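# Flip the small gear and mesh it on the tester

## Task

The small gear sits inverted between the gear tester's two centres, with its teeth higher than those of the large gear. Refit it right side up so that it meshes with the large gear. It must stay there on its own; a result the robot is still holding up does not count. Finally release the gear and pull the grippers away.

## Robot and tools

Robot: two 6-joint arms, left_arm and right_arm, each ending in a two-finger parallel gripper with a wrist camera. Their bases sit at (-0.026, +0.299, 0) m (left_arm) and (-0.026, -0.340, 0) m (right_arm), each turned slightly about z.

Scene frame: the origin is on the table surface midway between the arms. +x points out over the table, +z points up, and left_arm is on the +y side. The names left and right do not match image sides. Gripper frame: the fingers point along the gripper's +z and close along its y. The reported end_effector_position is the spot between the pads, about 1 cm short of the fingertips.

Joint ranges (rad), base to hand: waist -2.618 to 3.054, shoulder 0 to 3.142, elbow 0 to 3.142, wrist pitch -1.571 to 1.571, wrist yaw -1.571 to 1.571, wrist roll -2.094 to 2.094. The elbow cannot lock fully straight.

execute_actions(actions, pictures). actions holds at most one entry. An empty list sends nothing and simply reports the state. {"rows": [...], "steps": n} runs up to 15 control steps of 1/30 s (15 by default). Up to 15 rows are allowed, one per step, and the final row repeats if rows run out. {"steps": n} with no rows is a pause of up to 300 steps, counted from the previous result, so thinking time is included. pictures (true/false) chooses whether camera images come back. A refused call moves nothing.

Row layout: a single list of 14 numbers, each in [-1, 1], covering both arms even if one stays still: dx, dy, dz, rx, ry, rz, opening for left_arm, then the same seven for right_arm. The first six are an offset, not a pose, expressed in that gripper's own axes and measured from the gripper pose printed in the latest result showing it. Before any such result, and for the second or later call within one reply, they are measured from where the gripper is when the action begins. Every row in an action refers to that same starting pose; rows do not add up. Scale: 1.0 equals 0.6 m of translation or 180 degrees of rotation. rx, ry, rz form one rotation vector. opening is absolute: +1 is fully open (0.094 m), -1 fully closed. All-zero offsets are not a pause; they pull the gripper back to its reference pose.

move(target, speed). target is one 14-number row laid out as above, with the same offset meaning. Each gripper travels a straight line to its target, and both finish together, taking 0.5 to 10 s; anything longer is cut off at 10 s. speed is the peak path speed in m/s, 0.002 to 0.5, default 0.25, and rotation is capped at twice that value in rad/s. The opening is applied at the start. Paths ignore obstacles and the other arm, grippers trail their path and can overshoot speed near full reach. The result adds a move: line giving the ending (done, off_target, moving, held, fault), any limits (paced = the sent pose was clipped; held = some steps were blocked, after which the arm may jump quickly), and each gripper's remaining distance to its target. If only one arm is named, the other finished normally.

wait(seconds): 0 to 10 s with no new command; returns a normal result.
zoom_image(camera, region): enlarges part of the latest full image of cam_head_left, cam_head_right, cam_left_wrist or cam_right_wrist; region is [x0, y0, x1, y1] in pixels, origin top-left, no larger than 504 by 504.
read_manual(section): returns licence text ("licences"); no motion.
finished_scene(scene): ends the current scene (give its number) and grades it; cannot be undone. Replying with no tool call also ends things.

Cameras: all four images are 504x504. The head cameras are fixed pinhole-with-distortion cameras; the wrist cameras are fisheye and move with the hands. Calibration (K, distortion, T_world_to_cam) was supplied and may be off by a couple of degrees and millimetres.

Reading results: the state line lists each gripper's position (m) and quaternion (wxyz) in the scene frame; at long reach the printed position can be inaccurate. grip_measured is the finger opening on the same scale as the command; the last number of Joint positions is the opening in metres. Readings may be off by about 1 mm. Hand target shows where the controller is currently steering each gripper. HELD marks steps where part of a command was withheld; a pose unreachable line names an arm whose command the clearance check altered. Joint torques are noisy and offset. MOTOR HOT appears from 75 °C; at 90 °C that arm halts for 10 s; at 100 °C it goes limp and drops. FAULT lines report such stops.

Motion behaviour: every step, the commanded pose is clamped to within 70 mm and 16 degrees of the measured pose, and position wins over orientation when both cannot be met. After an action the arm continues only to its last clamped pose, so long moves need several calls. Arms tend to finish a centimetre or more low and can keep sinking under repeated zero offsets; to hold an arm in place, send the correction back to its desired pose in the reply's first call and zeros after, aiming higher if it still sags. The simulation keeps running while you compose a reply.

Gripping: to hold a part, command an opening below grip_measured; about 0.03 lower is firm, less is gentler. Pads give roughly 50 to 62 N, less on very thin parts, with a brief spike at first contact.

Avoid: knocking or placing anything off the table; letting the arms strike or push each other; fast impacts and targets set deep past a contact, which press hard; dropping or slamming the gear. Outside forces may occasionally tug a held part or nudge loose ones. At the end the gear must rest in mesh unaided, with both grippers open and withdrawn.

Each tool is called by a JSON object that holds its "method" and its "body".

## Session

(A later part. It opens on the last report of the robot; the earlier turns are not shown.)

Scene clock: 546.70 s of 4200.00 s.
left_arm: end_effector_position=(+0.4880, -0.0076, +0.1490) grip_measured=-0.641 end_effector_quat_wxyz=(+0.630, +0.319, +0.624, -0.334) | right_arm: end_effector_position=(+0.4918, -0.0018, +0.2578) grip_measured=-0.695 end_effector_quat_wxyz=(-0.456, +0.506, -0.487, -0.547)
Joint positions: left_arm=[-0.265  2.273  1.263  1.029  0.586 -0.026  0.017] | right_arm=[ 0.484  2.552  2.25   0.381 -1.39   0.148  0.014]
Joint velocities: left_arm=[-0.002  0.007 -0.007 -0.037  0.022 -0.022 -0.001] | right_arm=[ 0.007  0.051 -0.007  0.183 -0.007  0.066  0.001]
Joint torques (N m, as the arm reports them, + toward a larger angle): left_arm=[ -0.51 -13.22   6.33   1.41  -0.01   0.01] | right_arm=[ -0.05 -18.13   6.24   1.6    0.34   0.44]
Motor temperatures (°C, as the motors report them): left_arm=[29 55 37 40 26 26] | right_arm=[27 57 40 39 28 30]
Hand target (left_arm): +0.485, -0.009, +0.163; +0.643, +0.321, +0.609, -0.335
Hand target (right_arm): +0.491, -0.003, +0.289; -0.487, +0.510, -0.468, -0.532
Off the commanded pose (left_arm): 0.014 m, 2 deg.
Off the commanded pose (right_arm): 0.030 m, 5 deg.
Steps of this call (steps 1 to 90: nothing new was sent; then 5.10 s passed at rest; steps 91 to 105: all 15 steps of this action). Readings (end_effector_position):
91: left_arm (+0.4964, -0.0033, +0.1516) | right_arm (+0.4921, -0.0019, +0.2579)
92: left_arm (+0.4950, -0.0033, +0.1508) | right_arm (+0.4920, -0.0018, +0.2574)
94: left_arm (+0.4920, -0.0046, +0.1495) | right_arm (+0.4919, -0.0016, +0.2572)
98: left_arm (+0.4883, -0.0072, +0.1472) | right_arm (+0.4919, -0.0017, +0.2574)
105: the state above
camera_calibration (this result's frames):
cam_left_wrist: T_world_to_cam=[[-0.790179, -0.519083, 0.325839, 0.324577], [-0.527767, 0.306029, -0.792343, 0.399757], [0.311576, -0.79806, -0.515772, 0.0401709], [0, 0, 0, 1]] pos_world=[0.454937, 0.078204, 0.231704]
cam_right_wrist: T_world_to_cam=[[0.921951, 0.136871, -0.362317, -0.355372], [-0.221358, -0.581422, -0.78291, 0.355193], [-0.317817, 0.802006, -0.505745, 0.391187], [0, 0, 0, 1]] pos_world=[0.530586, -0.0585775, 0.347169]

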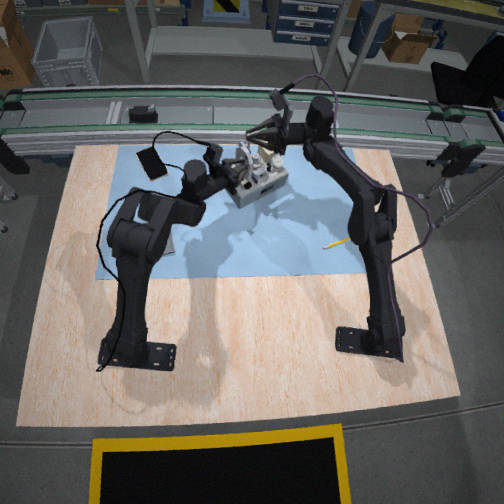

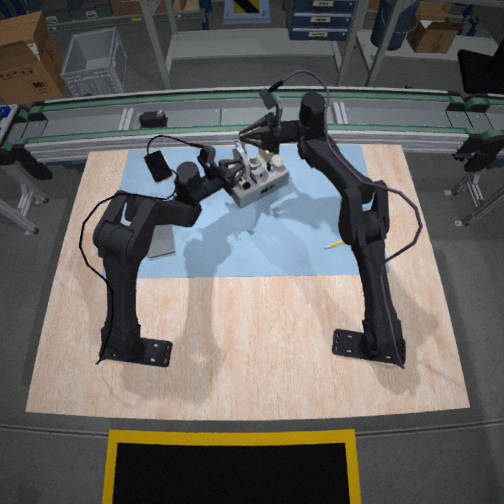

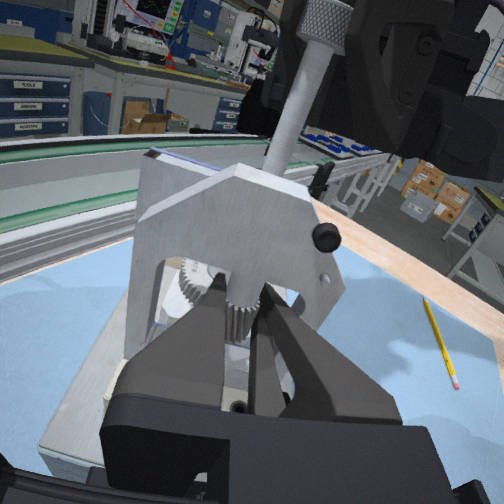

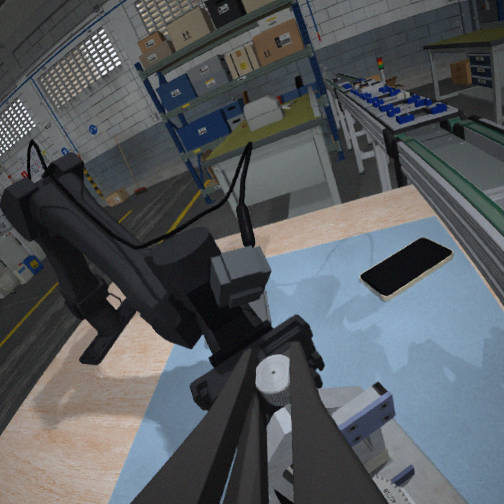

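Overshot; sweep back +y local with light down pressure.

{"method": "execute_actions", "body": {"actions": [{"rows":[[-0.015,0.002,0,0,-0.006,0.008,-0.67,-0.05,0,0,-0.01,0,-0.02,-0.72],[-0.012,0.005,0,0,-0.006,0.008,-0.67,-0.05,0,0,-0.01,0,-0.02,-0.72],[-0.01,0.008,0,0,-0.006,0.008,-0.67,-0.05,0,0,-0.01,0,-0.02,-0.72],[-0.008,0.011,0,0,-0.006,0.008,-0.67,-0.05,0,0,-0.01,0,-0.02,-0.72]],"steps":15}]}}

Scene clock: 552.83 s of 4200.00 s.
left_arm: end_effector_position=(+0.4886, -0.0064, +0.1446) grip_measured=-0.641 end_effector_quat_wxyz=(+0.629, +0.321, +0.625, -0.333) | right_arm: end_effector_position=(+0.4919, -0.0012, +0.2507) grip_measured=-0.695 end_effector_quat_wxyz=(-0.439, +0.520, -0.477, -0.557)
Joint positions: left_arm=[-0.262  2.283  1.263  1.036  0.59  -0.021  0.017] | right_arm=[ 0.482  2.615  2.357  0.298 -1.443  0.115  0.014]
Joint velocities: left_arm=[ 0.012  0.002 -0.007 -0.007  0.051 -0.007  0.001] | right_arm=[ 0.012 -0.007  0.037 -0.139  0.022 -0.11   0.001]
Joint torques (N m, as the arm reports them, + toward a larger angle): left_arm=[  0.98 -11.88   8.2    1.17   0.14   0.1 ] | right_arm=[ -0.2  -17.85   9.59   1.25   0.23   0.34]
Motor temperatures (°C, as the motors report them): left_arm=[29 55 36 41 26 26] | right_arm=[27 57 39 39 28 30]
Hand target (left_arm): +0.493, -0.004, +0.154; +0.640, +0.324, +0.614, -0.329
Hand target (right_arm): +0.492, -0.003, +0.287; -0.466, +0.527, -0.462, -0.540
Off the commanded pose (left_arm): 0.011 m, 2 deg.
Off the commanded pose (right_arm): 0.037 m, 4 deg.
Steps of this call (steps 1 to 90: nothing new was sent; then 2.63 s passed at rest; steps 91 to 105: all 15 steps of this action). Readings (end_effector_position):
91: left_arm (+0.4880, -0.0076, +0.1494) | right_arm (+0.4920, -0.0017, +0.2571)
92: left_arm (+0.4880, -0.0076, +0.1493) | right_arm (+0.4920, -0.0016, +0.2566)
94: left_arm (+0.4881, -0.0075, +0.1478) | right_arm (+0.4919, -0.0013, +0.2541)
98: left_arm (+0.4886, -0.0065, +0.1446) | right_arm (+0.4919, -0.0012, +0.2506)
105: the state above
camera_calibration (this result's frames):
cam_left_wrist: T_world_to_cam=[[-0.791026, -0.519588, 0.322965, 0.327951], [-0.526726, 0.309892, -0.791534, 0.395648], [0.311187, -0.796238, -0.518813, 0.0393157], [0, 0, 0, 1]] pos_world=[0.455582, 0.0790963, 0.227649]
cam_right_wrist: T_world_to_cam=[[0.912435, 0.180925, -0.367053, -0.35215], [-0.19345, -0.599704, -0.776487, 0.334648], [-0.36061, 0.7795, -0.512191, 0.40977], [0, 0, 0, 1]] pos_world=[0.533819, -0.0550134, 0.340472]

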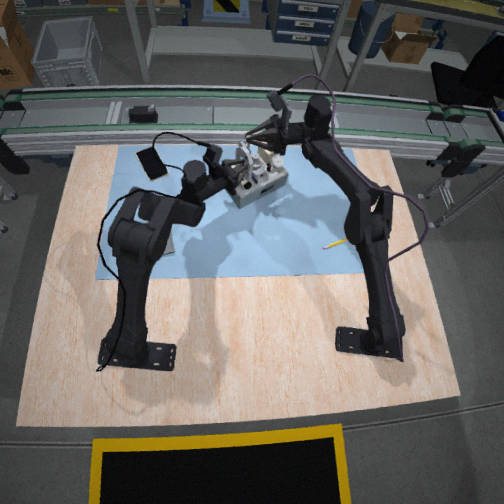

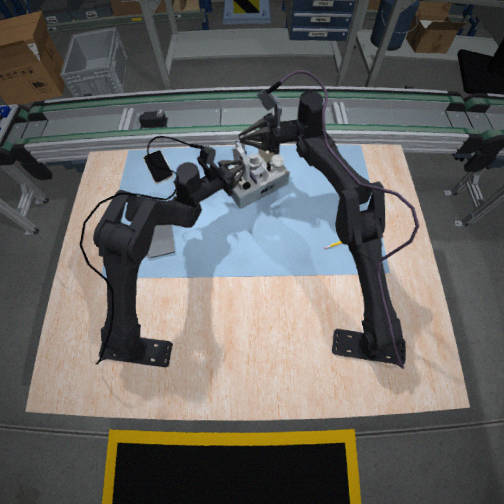

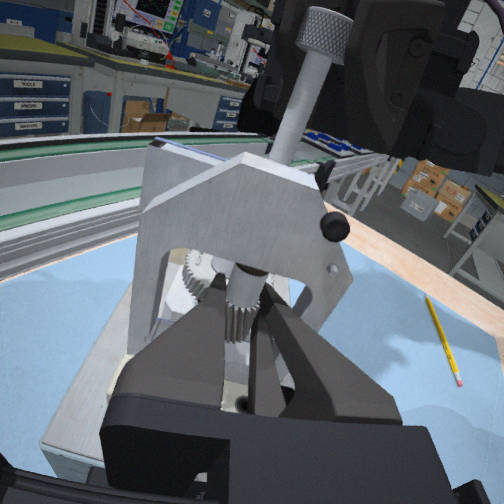

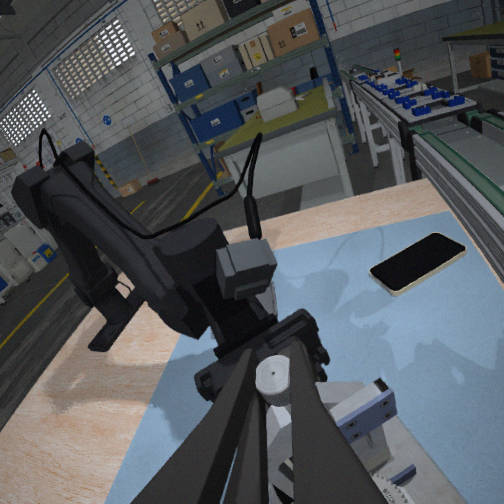

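{"method": "execute_actions", "body": {"actions": [{"rows":[[-0.04,0,0,0,-0.01,0.005,-0.67,-0.1,0,0,0.03,-0.01,-0.035,-0.72],[-0.04,0,0,0,-0.01,0.005,-0.67,-0.1,0,0,0.03,-0.01,-0.035,-0.72],[-0.04,0,0,0,-0.01,0.005,-0.67,-0.1,0,0,0.03,-0.01,-0.035,-0.72],[-0.04,0.004,0.002,0,-0.01,0.005,-0.67,-0.1,0,0,0.03,-0.01,-0.035,-0.72],[-0.04,0.008,0.004,0,-0.01,0.005,-0.67,-0.1,0,0,0.03,-0.01,-0.035,-0.72],[-0.04,0.012,0.006,0,-0.01,0.005,-0.67,-0.1,0,0,0.03,-0.01,-0.035,-0.72]],"steps":15}], "pictures": false}}

Scene clock: 562.03 s of 4200.00 s.
left_arm: end_effector_position=(+0.4891, -0.0073, +0.1450) grip_measured=-0.641 end_effector_quat_wxyz=(+0.623, +0.321, +0.629, -0.336) | right_arm: end_effector_position=(+0.4923, -0.0018, +0.2573) grip_measured=-0.695 end_effector_quat_wxyz=(-0.448, +0.512, -0.486, -0.549)
Joint positions: left_arm=[-0.262  2.278  1.27   1.01   0.595 -0.024  0.017] | right_arm=[ 0.482  2.573  2.312  0.281 -1.41   0.094  0.014]
Joint velocities: left_arm=[-0.002  0.002  0.012 -0.066 -0.051 -0.007 -0.001] | right_arm=[ 0.007 -0.007 -0.012 -0.037 -0.066  0.066 -0.002]
Joint torques (N m, as the arm reports them, + toward a larger angle): left_arm=[  0.8  -13.49   9.47   1.07   0.08   0.03] | right_arm=[  0.02 -21.61   6.79   1.53   0.64   0.29]
Motor temperatures (°C, as the motors report them): left_arm=[29 53 37 41 26 26] | right_arm=[27 57 39 38 28 30]
Hand target (left_arm): +0.496, -0.005, +0.169; +0.641, +0.321, +0.612, -0.333
Hand target (right_arm): +0.491, -0.004, +0.310; -0.499, +0.516, -0.466, -0.518
Off the commanded pose (left_arm): 0.025 m, 3 deg.
Off the commanded pose (right_arm): 0.053 m, 7 deg.
Steps of this call (steps 1 to 90: nothing new was sent; then 5.70 s passed at rest; steps 91 to 105: all 15 steps of this action). Readings (end_effector_position):
91: left_arm (+0.4886, -0.0064, +0.1450) | right_arm (+0.4919, -0.0013, +0.2515)
92: left_arm (+0.4886, -0.0064, +0.1453) | right_arm (+0.4921, -0.0015, +0.2519)
94: left_arm (+0.4885, -0.0064, +0.1454) | right_arm (+0.4922, -0.0018, +0.2555)
98: left_arm (+0.4889, -0.0067, +0.1450) | right_arm (+0.4923, -0.0018, +0.2573)
105: the state above

{"method": "execute_actions", "body": {"actions": [{"rows":[[-0.048,0.009,0.004,0,-0.025,0.008,-0.67,-0.09,0,0,0.03,-0.01,-0.03,-0.72]],"steps":15}]}}

{"method": "zoom_image", "body": {"camera": "cam_left_wrist", "region": [150,220,350,420]}}

Scene clock: 566.00 s of 4200.00 s.
left_arm: end_effector_position=(+0.4890, -0.0073, +0.1504) grip_measured=-0.641 end_effector_quat_wxyz=(+0.628, +0.315, +0.624, -0.342) | right_arm: end_effector_position=(+0.4923, -0.0020, +0.2577) grip_measured=-0.695 end_effector_quat_wxyz=(-0.454, +0.503, -0.497, -0.542)
Joint positions: left_arm=[-0.262  2.278  1.27   1.036  0.595 -0.048  0.017] | right_arm=[ 0.484  2.534  2.25   0.277 -1.374  0.075  0.014]
Joint velocities: left_arm=[ 0.002 -0.002  0.007 -0.051  0.007 -0.022  0.001] | right_arm=[-0.022 -0.012 -0.007 -0.037  0.007  0.037 -0.001]
Joint torques (N m, as the arm reports them, + toward a larger angle): left_arm=[  0.79 -12.67   9.19   1.4    0.08   0.01] | right_arm=[  0.03 -21.5    6.87   1.49   0.62   0.32]
Motor temperatures (°C, as the motors report them): left_arm=[29 53 38 41 26 26] | right_arm=[27 59 39 38 28 30]
Hand target (left_arm): +0.494, -0.005, +0.173; +0.651, +0.316, +0.600, -0.340
Hand target (right_arm): +0.491, -0.004, +0.311; -0.503, +0.505, -0.479, -0.512
Off the commanded pose (left_arm): 0.024 m, 4 deg.
Off the commanded pose (right_arm): 0.054 m, 7 deg.
Steps of this call (steps 1 to 90: nothing new was sent; then 0.47 s passed at rest; steps 91 to 105: all 15 steps of this action). Readings (end_effector_position):
91: left_arm (+0.4890, -0.0073, +0.1455) | right_arm (+0.4921, -0.0019, +0.2573)
92: left_arm (+0.4890, -0.0073, +0.1463) | right_arm (+0.4921, -0.0018, +0.2569)
94: left_arm (+0.4890, -0.0073, +0.1479) | right_arm (+0.4923, -0.0019, +0.2577)
98: left_arm (+0.4890, -0.0073, +0.1496) | right_arm (+0.4924, -0.0019, +0.2575)
105: the state above
camera_calibration (this result's frames):
cam_left_wrist: T_world_to_cam=[[-0.790137, -0.509086, 0.341344, 0.322768], [-0.533521, 0.297097, -0.79189, 0.404006], [0.301727, -0.807815, -0.506355, 0.0442208], [0, 0, 0, 1]] pos_world=[0.457234, 0.0800099, 0.232144]
cam_right_wrist: T_world_to_cam=[[0.920157, 0.116213, -0.373907, -0.352011], [-0.238567, -0.590817, -0.770727, 0.360479], [-0.310479, 0.798392, -0.51592, 0.390447], [0, 0, 0, 1]] pos_world=[0.53113, -0.0578436, 0.347651]

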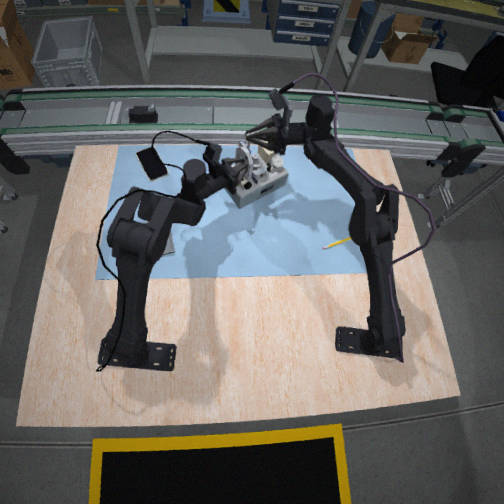

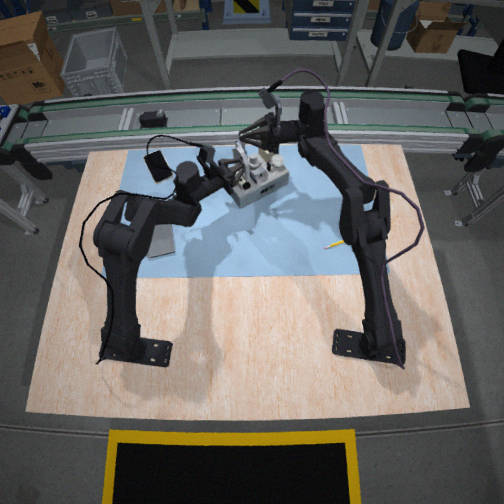

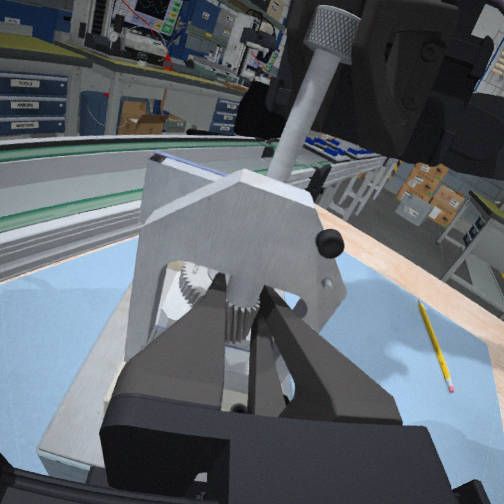

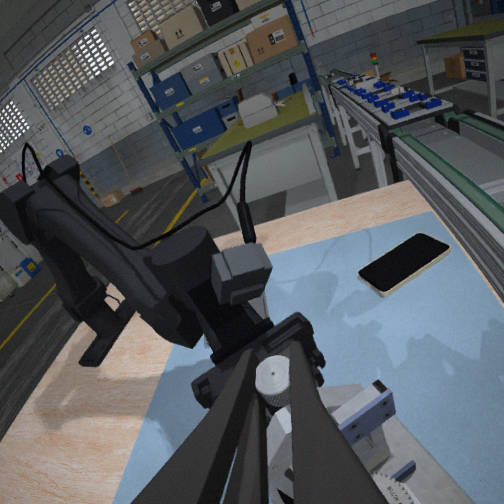

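Region (150, 220, 350, 420) of cam_left_wrist's 504x504 image, scaled by 2.520, with more detail than that image has.

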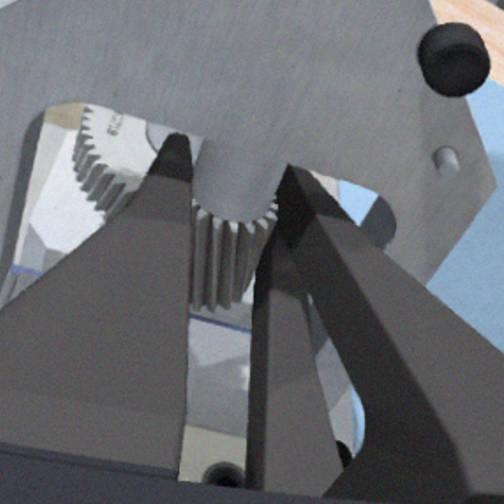

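Mostly stiction. Step x.

{"method": "execute_actions", "body": {"actions": [{"rows":[[-0.028,0.017,0.006,0,-0.012,0.018,-0.67,-0.09,0,0,0.03,-0.012,-0.035,-0.72]],"steps":15}], "pictures": false}}

Scene clock: 571.60 s of 4200.00 s.
left_arm: end_effector_position=(+0.4944, -0.0028, +0.1479) grip_measured=-0.641 end_effector_quat_wxyz=(+0.632, +0.319, +0.623, -0.333) | right_arm: end_effector_position=(+0.4924, -0.0020, +0.2570) grip_measured=-0.695 end_effector_quat_wxyz=(-0.461, +0.495, -0.508, -0.533)
Joint positions: left_arm=[-0.251  2.29   1.284  1.031  0.598 -0.025  0.017] | right_arm=[ 0.486  2.498  2.192  0.277 -1.337  0.056  0.014]
Joint velocities: left_arm=[ 0.007  0.012 -0.007  0.022  0.022  0.037 -0.001] | right_arm=[ 0.017 -0.012 -0.017 -0.066  0.022 -0.037 -0.002]
Joint torques (N m, as the arm reports them, + toward a larger angle): left_arm=[  0.55 -12.5    9.33   1.22   0.13   0.03] | right_arm=[  0.08 -21.23   6.76   1.66   0.61   0.37]
Motor temperatures (°C, as the motors report them): left_arm=[29 53 38 41 26 26] | right_arm=[27 60 38 38 28 30]
Hand target (left_arm): +0.499, -0.003, +0.167; +0.649, +0.326, +0.603, -0.330
Hand target (right_arm): +0.492, -0.004, +0.311; +0.515, -0.498, +0.485, +0.502
Off the commanded pose (left_arm): 0.020 m, 3 deg.
Off the commanded pose (right_arm): 0.055 m, 8 deg.
Steps of this call (steps 1 to 90: nothing new was sent; then 2.10 s passed at rest; steps 91 to 105: all 15 steps of this action). Readings (end_effector_position):
91: left_arm (+0.4894, -0.0071, +0.1506) | right_arm (+0.4922, -0.0020, +0.2574)
92: left_arm (+0.4902, -0.0071, +0.1505) | right_arm (+0.4922, -0.0019, +0.2568)
94: left_arm (+0.4922, -0.0053, +0.1503) | right_arm (+0.4923, -0.0019, +0.2571)
98: left_arm (+0.4942, -0.0030, +0.1485) | right_arm (+0.4924, -0.0020, +0.2571)
105: the state above

Lower plunger here to probe.

{"method": "execute_actions", "body": {"actions": [{"rows":[[-0.025,0.004,0.004,0,-0.012,0.005,-0.67,-0.07,0,0,0.01,-0.01,-0.03,-0.72],[-0.025,0.004,0.004,0,-0.012,0.005,-0.67,-0.06,0,0,0.01,-0.01,-0.025,-0.72],[-0.025,0.004,0.004,0,-0.012,0.005,-0.67,-0.05,0,0,0.01,-0.01,-0.02,-0.72],[-0.025,0.004,0.004,0,-0.012,0.005,-0.67,-0.04,0,0,0.01,-0.01,-0.02,-0.72],[-0.025,0.004,0.004,0,-0.012,0.005,-0.67,-0.03,0,0,0.01,-0.01,-0.02,-0.72],[-0.025,0.004,0.004,0,-0.012,0.005,-0.67,-0.02,0,0,0.01,-0.01,-0.015,-0.72],[-0.025,0.004,0.004,0,-0.012,0.005,-0.67,-0.01,0,0,0.01,-0.01,-0.015,-0.72],[-0.025,0.004,0.004,0,-0.012,0.005,-0.67,0,0,0,0.01,-0.01,-0.015,-0.72]],"steps":15}]}}

{"method": "zoom_image", "body": {"camera": "cam_left_wrist", "region": [150,220,350,420]}}

Scene clock: 581.97 s of 4200.00 s.
left_arm: end_effector_position=(+0.4931, -0.0040, +0.1480) grip_measured=-0.641 end_effector_quat_wxyz=(+0.630, +0.320, +0.622, -0.337) | right_arm: end_effector_position=(+0.4923, -0.0019, +0.2432) grip_measured=-0.695 end_effector_quat_wxyz=(-0.476, +0.497, -0.499, -0.526)
Joint positions: left_arm=[-0.252  2.29   1.284  1.031  0.605 -0.03   0.017] | right_arm=[ 0.487  2.498  2.11   0.416 -1.324  0.079  0.014]
Joint velocities: left_arm=[-0.007 -0.007 -0.007  0.007 -0.007  0.007 -0.   ] | right_arm=[ 0.002 -0.002 -0.066  0.095 -0.095  0.095 -0.   ]
Joint torques (N m, as the arm reports them, + toward a larger angle): left_arm=[  0.3  -12.61   8.32   1.26  -0.1   -0.01] | right_arm=[  0.06 -17.22   4.97   1.28   0.24   0.21]
Motor temperatures (°C, as the motors report them): left_arm=[29 53 39 41 26 26] | right_arm=[27 62 38 38 29 29]
Hand target (left_arm): +0.497, -0.003, +0.163; +0.646, +0.318, +0.608, -0.334
Hand target (right_arm): +0.492, -0.002, +0.257; +0.488, -0.492, +0.498, +0.521
Off the commanded pose (left_arm): 0.016 m, 3 deg.
Off the commanded pose (right_arm): 0.014 m, 2 deg.
Steps of this call (steps 1 to 90: nothing new was sent; then 6.87 s passed at rest; steps 91 to 105: all 15 steps of this action). Readings (end_effector_position):
91: left_arm (+0.4944, -0.0028, +0.1479) | right_arm (+0.4923, -0.0020, +0.2570)
92: left_arm (+0.4944, -0.0028, +0.1479) | right_arm (+0.4923, -0.0020, +0.2570)
94: left_arm (+0.4944, -0.0028, +0.1479) | right_arm (+0.4923, -0.0020, +0.2560)
98: left_arm (+0.4935, -0.0034, +0.1480) | right_arm (+0.4924, -0.0019, +0.2434)
105: the state above
camera_calibration (this result's frames):
cam_left_wrist: T_world_to_cam=[[-0.793542, -0.513394, 0.326678, 0.33231], [-0.524737, 0.305485, -0.794563, 0.399393], [0.308128, -0.801939, -0.511812, 0.0420123], [0, 0, 0, 1]] pos_world=[0.460333, 0.0822884, 0.230287]
cam_right_wrist: T_world_to_cam=[[0.935312, 0.0767533, -0.345399, -0.371905], [-0.242569, -0.571582, -0.783871, 0.354528], [-0.257589, 0.816947, -0.51599, 0.356895], [0, 0, 0, 1]] pos_world=[0.525777, -0.0603774, 0.333603]

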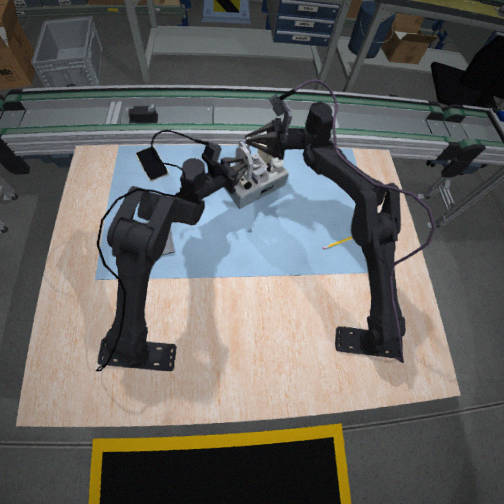

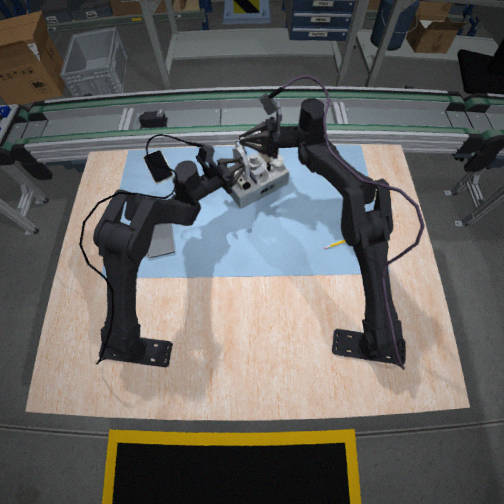

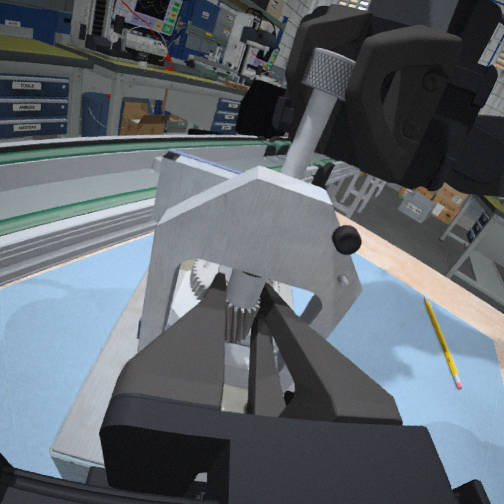

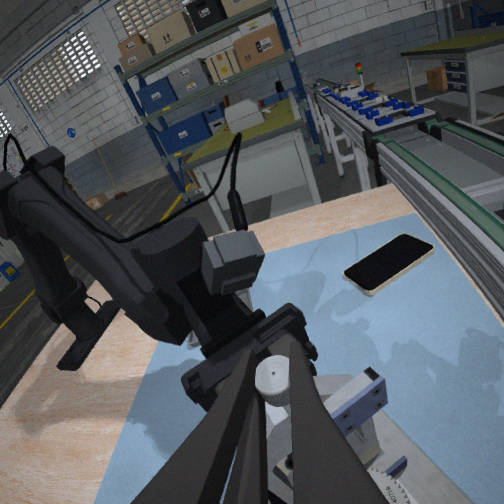

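Region (150, 220, 350, 420) of cam_left_wrist's 504x504 image, scaled by 2.520, with more detail than that image has.

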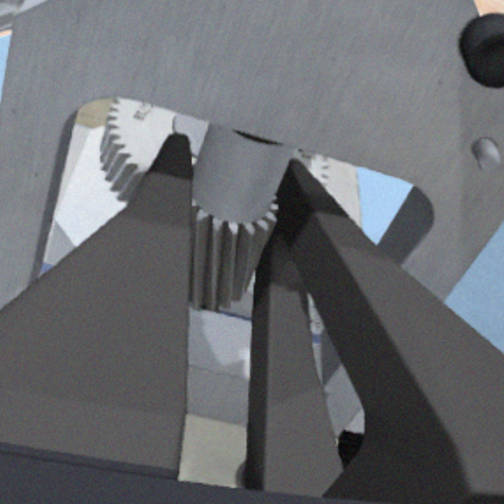

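{"method": "execute_actions", "body": {"actions": [{"rows":[[-0.022,-0.016,-0.002,0,-0.012,-0.03,-0.67,-0.01,0,0,0.005,0,-0.005,-0.72]],"steps":15}]}}

{"method": "zoom_image", "body": {"camera": "cam_left_wrist", "region": [150,220,350,420]}}

Scene clock: 588.63 s of 4200.00 s.
left_arm: end_effector_position=(+0.4906, -0.0047, +0.1456) grip_measured=-0.641 end_effector_quat_wxyz=(+0.615, +0.280, +0.639, -0.367) | right_arm: end_effector_position=(+0.4924, -0.0019, +0.2411) grip_measured=-0.695 end_effector_quat_wxyz=(-0.479, +0.499, -0.498, -0.523)
Joint positions: left_arm=[-0.26   2.29   1.264  1.056  0.582 -0.142  0.017] | right_arm=[ 0.487  2.498  2.105  0.414 -1.323  0.063  0.014]
Joint velocities: left_arm=[-0.012  0.012 -0.002 -0.007 -0.051 -0.066 -0.   ] | right_arm=[-0.002 -0.007  0.012  0.007  0.081 -0.022 -0.001]
Joint torques (N m, as the arm reports them, + toward a larger angle): left_arm=[ -1.01 -14.17   5.3    1.38   0.01  -0.1 ] | right_arm=[  0.08 -16.61   5.21   1.16   0.17   0.  ]
Motor temperatures (°C, as the motors report them): left_arm=[29 53 39 41 26 26] | right_arm=[27 60 37 37 28 29]
Hand target (left_arm): +0.485, -0.008, +0.161; +0.625, +0.284, +0.625, -0.372
Hand target (right_arm): +0.493, -0.002, +0.249; +0.484, -0.497, +0.500, +0.518
Off the commanded pose (left_arm): 0.017 m, 2 deg.
Off the commanded pose (right_arm): 0.008 m, 1 deg.
Steps of this call (steps 1 to 90: nothing new was sent; then 3.17 s passed at rest; steps 91 to 105: all 15 steps of this action). Readings (end_effector_position):
91: left_arm (+0.4923, -0.0044, +0.1473) | right_arm (+0.4924, -0.0020, +0.2432)
92: left_arm (+0.4920, -0.0045, +0.1474) | right_arm (+0.4924, -0.0020, +0.2431)
94: left_arm (+0.4917, -0.0048, +0.1476) | right_arm (+0.4924, -0.0020, +0.2430)
98: left_arm (+0.4913, -0.0050, +0.1477) | right_arm (+0.4924, -0.0020, +0.2430)
105: the state above
camera_calibration (this result's frames):
cam_left_wrist: T_world_to_cam=[[-0.754986, -0.497147, 0.427598, 0.297234], [-0.59558, 0.247034, -0.764368, 0.426484], [0.274372, -0.831756, -0.482599, 0.053253], [0, 0, 0, 1]] pos_world=[0.463802, 0.0867063, 0.224594]
cam_right_wrist: T_world_to_cam=[[0.938491, 0.0751723, -0.337021, -0.376245], [-0.236182, -0.572253, -0.785331, 0.350062], [-0.251896, 0.816624, -0.5193, 0.353844], [0, 0, 0, 1]] pos_world=[0.524913, -0.0603502, 0.331863]

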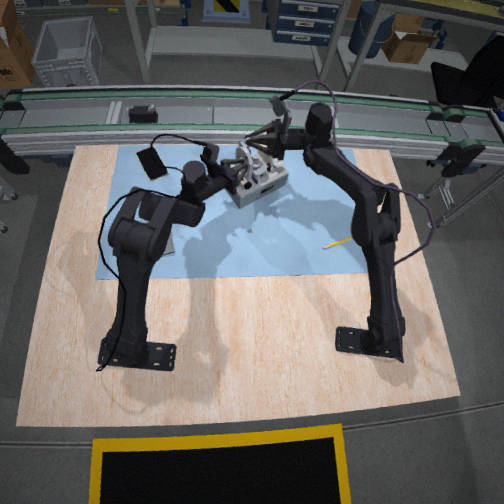

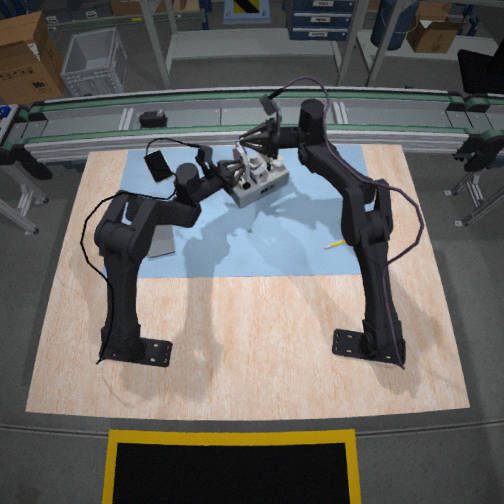

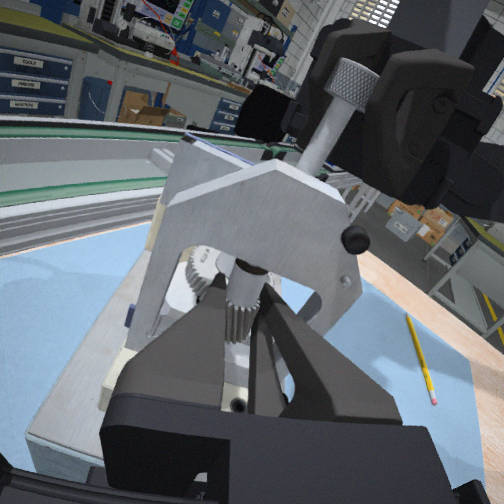

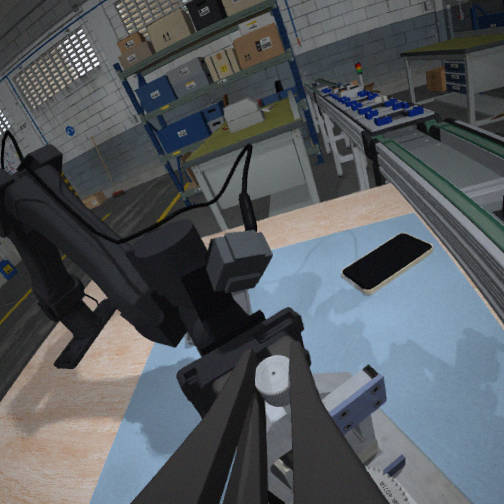

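Region (150, 220, 350, 420) of cam_left_wrist's 504x504 image, scaled by 2.520, with more detail than that image has.

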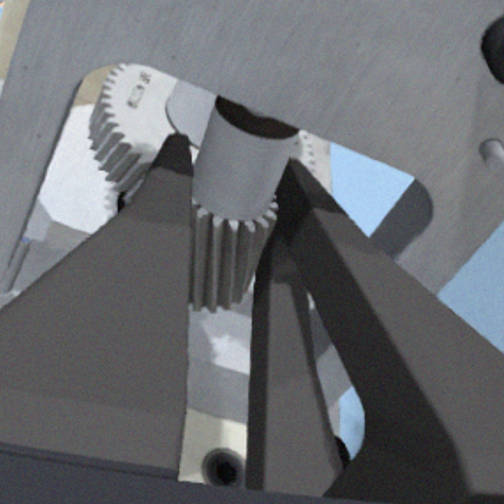

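{"method": "execute_actions", "body": {"actions": [{"rows":[[-0.045,0.012,0.004,0,-0.025,0.055,-0.67,-0.06,0,0,0.01,-0.008,-0.02,-0.72]],"steps":15}], "pictures": false}}

{"method": "execute_actions", "body": {"actions": [{"rows":[[-0.028,0.002,0.014,0,-0.04,0.01,-0.67,-0.03,0,0,0.01,-0.004,-0.01,-0.72]],"steps":15}]}}

{"method": "zoom_image", "body": {"camera": "cam_left_wrist", "region": [150,220,350,420]}}

Scene clock: 597.53 s of 4200.00 s.
left_arm: end_effector_position=(+0.4914, -0.0023, +0.1457) grip_measured=-0.641 end_effector_quat_wxyz=(+0.638, +0.316, +0.618, -0.333) | right_arm: end_effector_position=(+0.4924, -0.0020, +0.2417) grip_measured=-0.695 end_effector_quat_wxyz=(-0.478, +0.498, -0.499, -0.524)
Joint positions: left_arm=[-0.254  2.298  1.264  1.079  0.59  -0.034  0.017] | right_arm=[ 0.487  2.497  2.105  0.414 -1.322  0.069  0.014]
Joint velocities: left_arm=[-0.012 -0.007  0.002 -0.037 -0.007 -0.081  0.   ] | right_arm=[-0.017 -0.017  0.012 -0.081 -0.007 -0.066  0.001]
Joint torques (N m, as the arm reports them, + toward a larger angle): left_arm=[  1.06 -12.47   9.75   1.46   0.02   0.11] | right_arm=[  0.06 -18.92   6.55   1.41   0.35   0.23]
Motor temperatures (°C, as the motors report them): left_arm=[29 54 38 41 26 26] | right_arm=[27 59 37 37 28 29]
Hand target (left_arm): +0.499, +0.000, +0.171; +0.668, +0.321, +0.588, -0.323
Hand target (right_arm): +0.492, -0.003, +0.277; +0.509, -0.501, +0.484, +0.507
Off the commanded pose (left_arm): 0.027 m, 5 deg.
Off the commanded pose (right_arm): 0.035 m, 4 deg.
Steps of this call (steps 1 to 90: nothing new was sent; then 5.40 s passed at rest; steps 91 to 105: all 15 steps of this action). Readings (end_effector_position):
91: left_arm (+0.4907, -0.0045, +0.1456) | right_arm (+0.4924, -0.0020, +0.2415)
92: left_arm (+0.4909, -0.0040, +0.1458) | right_arm (+0.4924, -0.0020, +0.2417)
94: left_arm (+0.4909, -0.0033, +0.1456) | right_arm (+0.4924, -0.0020, +0.2417)
98: left_arm (+0.4913, -0.0025, +0.1456) | right_arm (+0.4924, -0.0020, +0.2417)
105: the state above

Scene clock: 598.03 s of 4200.00 s.
left_arm: end_effector_position=(+0.4910, -0.0024, +0.1451) grip_measured=-0.641 end_effector_quat_wxyz=(+0.663, +0.306, +0.589, -0.345) | right_arm: end_effector_position=(+0.4925, -0.0020, +0.2410) grip_measured=-0.695 end_effector_quat_wxyz=(-0.478, +0.498, -0.500, -0.524)
Joint positions: left_arm=[-0.254  2.364  1.272  1.236  0.592 -0.08   0.017] | right_arm=[ 0.487  2.497  2.102  0.416 -1.321  0.068  0.014]
Joint velocities: left_arm=[ 0.007  0.017  0.002 -0.007 -0.037 -0.066 -0.001] | right_arm=[ 0.002 -0.012 -0.012  0.051 -0.066 -0.007  0.   ]
Joint torques (N m, as the arm reports them, + toward a larger angle): left_arm=[ -0.95 -11.92   9.66   1.2   -0.23  -0.11] | right_arm=[  0.09 -18.14   4.75   1.3    0.34   0.08]
Motor temperatures (°C, as the motors report them): left_arm=[29 54 38 41 26 26] | right_arm=[27 59 37 37 28 29]
Hand target (left_arm): +0.496, -0.007, +0.163; +0.681, +0.304, +0.572, -0.342
Hand target (right_arm): +0.493, -0.002, +0.260; +0.497, -0.495, +0.496, +0.512
Off the commanded pose (left_arm): 0.019 m, 3 deg.
Off the commanded pose (right_arm): 0.019 m, 3 deg.
Steps of this call (steps 1 to 15: all 15 steps of this action). Readings (end_effector_position):
1: left_arm (+0.4915, -0.0023, +0.1446) | right_arm (+0.4924, -0.0020, +0.2412)
2: left_arm (+0.4913, -0.0026, +0.1445) | right_arm (+0.4925, -0.0020, +0.2409)
4: left_arm (+0.4912, -0.0026, +0.1448) | right_arm (+0.4925, -0.0020, +0.2410)
8: left_arm (+0.4910, -0.0025, +0.1449) | right_arm (+0.4925, -0.0020, +0.2410)
15: the state above
camera_calibration (this result's frames):
cam_left_wrist: T_world_to_cam=[[-0.811702, -0.496785, 0.307154, 0.344243], [-0.469846, 0.242981, -0.848649, 0.376295], [0.346964, -0.833166, -0.430641, 0.011542], [0, 0, 0, 1]] pos_world=[0.452219, 0.0891988, 0.218577]
cam_right_wrist: T_world_to_cam=[[0.937098, 0.0730288, -0.341342, -0.374712], [-0.241089, -0.571764, -0.784195, 0.35215], [-0.252436, 0.817161, -0.518193, 0.353885], [0, 0, 0, 1]] pos_world=[0.525375, -0.0604699, 0.33163]

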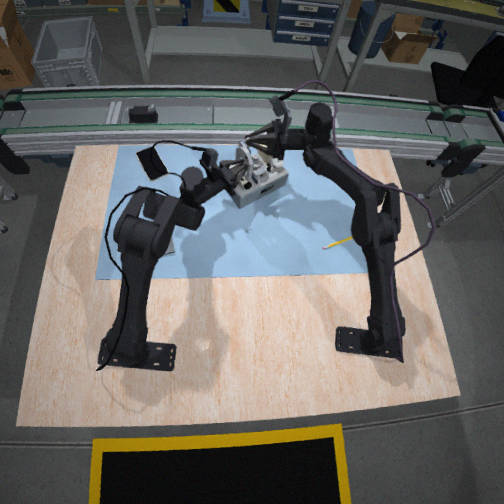

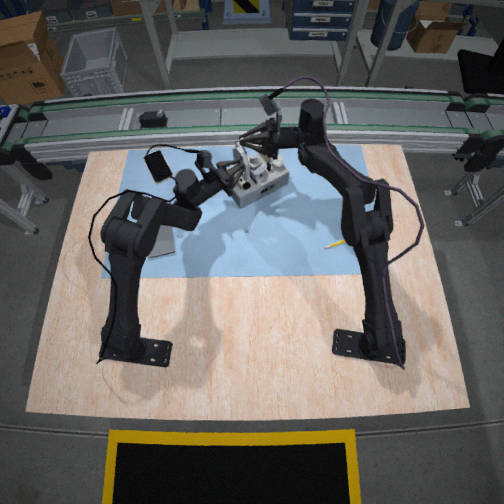

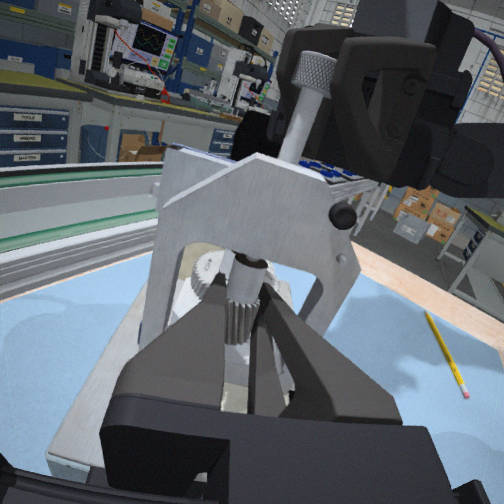

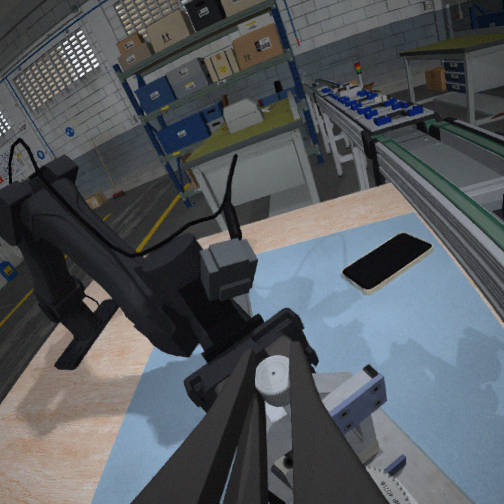

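Region (150, 220, 350, 420) of cam_left_wrist's 504x504 image, scaled by 2.520, with more detail than that image has.

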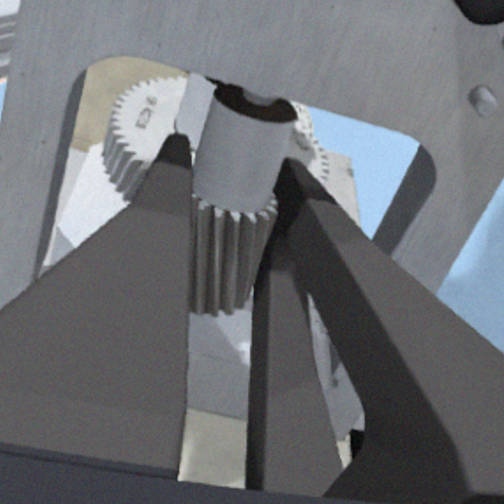

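{"method": "execute_actions", "body": {"actions": [{"rows":[[-0.05,0.002,0.01,0,-0.012,0.015,-0.67,-0.085,0,0,0.015,-0.012,-0.028,-0.72]],"steps":15}], "pictures": false}}

Scene clock: 604.00 s of 4200.00 s.
left_arm: end_effector_position=(+0.4916, -0.0024, +0.1465) grip_measured=-0.641 end_effector_quat_wxyz=(+0.660, +0.310, +0.593, -0.341) | right_arm: end_effector_position=(+0.4926, -0.0022, +0.2452) grip_measured=-0.695 end_effector_quat_wxyz=(-0.478, +0.495, -0.502, -0.524)
Joint positions: left_arm=[-0.253  2.35   1.272  1.204  0.592 -0.065  0.017] | right_arm=[ 0.487  2.49   2.102  0.417 -1.316  0.081  0.014]
Joint velocities: left_arm=[ 0.007  0.002  0.007  0.022 -0.037 -0.022  0.001] | right_arm=[-0.017 -0.002 -0.007 -0.007  0.081  0.007 -0.001]
Joint torques (N m, as the arm reports them, + toward a larger angle): left_arm=[ -0.26 -14.64   7.86   1.15  -0.11   0.05] | right_arm=[  0.06 -20.13   6.76   1.53   0.48   0.26]
Motor temperatures (°C, as the motors report them): left_arm=[29 54 38 41 26 26] | right_arm=[27 59 37 37 28 29]
Hand target (left_arm): +0.493, -0.003, +0.175; +0.682, +0.314, +0.569, -0.335
Hand target (right_arm): +0.492, -0.004, +0.292; +0.521, -0.498, +0.480, +0.501
Off the commanded pose (left_arm): 0.029 m, 4 deg.
Off the commanded pose (right_arm): 0.047 m, 6 deg.
Steps of this call (steps 1 to 90: nothing new was sent; then 2.47 s passed at rest; steps 91 to 105: all 15 steps of this action). Readings (end_effector_position):
91: left_arm (+0.4911, -0.0022, +0.1457) | right_arm (+0.4924, -0.0021, +0.2428)
92: left_arm (+0.4912, -0.0023, +0.1462) | right_arm (+0.4925, -0.0021, +0.2433)
94: left_arm (+0.4914, -0.0023, +0.1476) | right_arm (+0.4924, -0.0022, +0.2448)
98: left_arm (+0.4915, -0.0024, +0.1475) | right_arm (+0.4926, -0.0022, +0.2452)
105: the state above

{"method": "execute_actions", "body": {"actions": [{"rows":[[-0.055,0.002,0.022,0,-0.025,0.012,-0.67,-0.082,0,0,0.015,-0.012,-0.028,-0.72]],"steps":15}]}}

{"method": "zoom_image", "body": {"camera": "cam_left_wrist", "region": [150,220,350,420]}}

Scene clock: 608.57 s of 4200.00 s.
left_arm: end_effector_position=(+0.4927, -0.0033, +0.1498) grip_measured=-0.641 end_effector_quat_wxyz=(+0.662, +0.308, +0.591, -0.343) | right_arm: end_effector_position=(+0.4924, -0.0022, +0.2481) grip_measured=-0.695 end_effector_quat_wxyz=(-0.479, +0.493, -0.502, -0.524)
Joint positions: left_arm=[-0.254  2.35   1.281  1.204  0.592 -0.073  0.017] | right_arm=[ 0.488  2.485  2.102  0.417 -1.312  0.088  0.014]
Joint velocities: left_arm=[-0.012  0.002  0.012  0.007  0.022 -0.037  0.001] | right_arm=[ 0.012  0.002 -0.012  0.022 -0.022  0.037  0.   ]
Joint torques (N m, as the arm reports them, + toward a larger angle): left_arm=[ -1.19 -13.29   9.81   1.35  -0.19  -0.05] | right_arm=[  0.04 -20.14   6.71   1.53   0.5    0.29]
Motor temperatures (°C, as the motors report them): left_arm=[29 55 38 41 26 26] | right_arm=[27 60 37 37 28 29]
Hand target (left_arm): +0.496, -0.009, +0.181; +0.689, +0.308, +0.561, -0.341
Hand target (right_arm): +0.492, -0.004, +0.294; +0.522, -0.495, +0.482, +0.501
Off the commanded pose (left_arm): 0.032 m, 5 deg.
Off the commanded pose (right_arm): 0.046 m, 6 deg.
Steps of this call (steps 1 to 90: nothing new was sent; then 1.07 s passed at rest; steps 91 to 105: all 15 steps of this action). Readings (end_effector_position):
91: left_arm (+0.4919, -0.0028, +0.1473) | right_arm (+0.4926, -0.0022, +0.2452)
92: left_arm (+0.4921, -0.0028, +0.1479) | right_arm (+0.4924, -0.0020, +0.2455)
94: left_arm (+0.4925, -0.0032, +0.1493) | right_arm (+0.4924, -0.0021, +0.2470)
98: left_arm (+0.4927, -0.0033, +0.1498) | right_arm (+0.4924, -0.0022, +0.2481)
105: the state above
camera_calibration (this result's frames):
cam_left_wrist: T_world_to_cam=[[-0.810771, -0.499373, 0.305412, 0.343518], [-0.471909, 0.248911, -0.845781, 0.381923], [0.34634, -0.829861, -0.437469, 0.0135947], [0, 0, 0, 1]] pos_world=[0.454039, 0.0877611, 0.224055]
cam_right_wrist: T_world_to_cam=[[0.935204, 0.0667676, -0.347759, -0.369649], [-0.251134, -0.567309, -0.784278, 0.362596], [-0.249651, 0.820794, -0.513782, 0.355257], [0, 0, 0, 1]] pos_world=[0.525448, -0.0612079, 0.338351]

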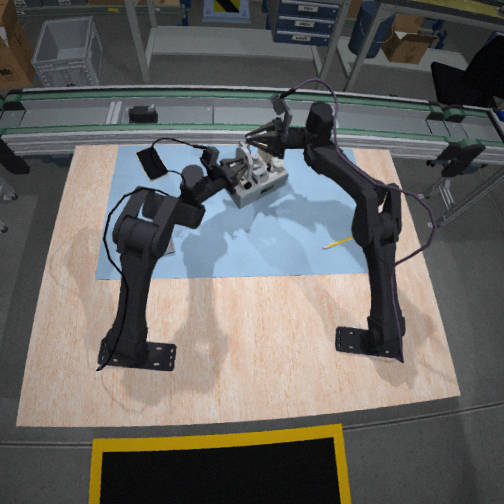

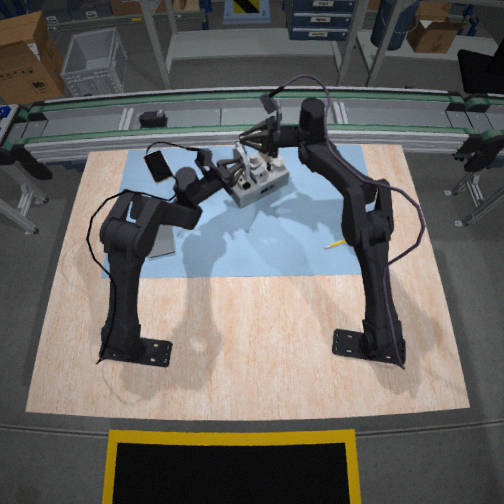

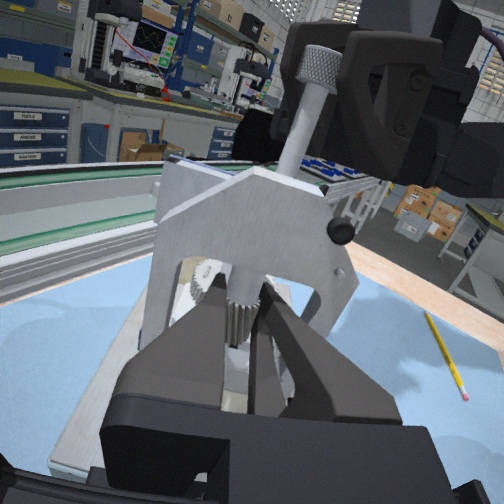

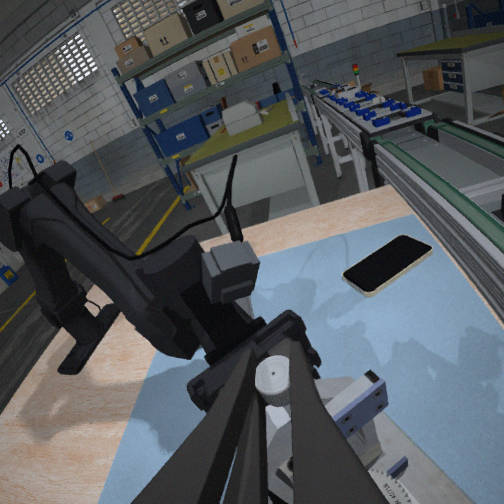

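Region (150, 220, 350, 420) of cam_left_wrist's 504x504 image, scaled by 2.520, with more detail than that image has.

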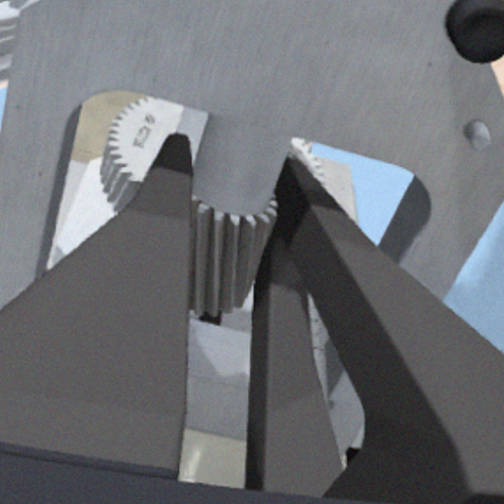

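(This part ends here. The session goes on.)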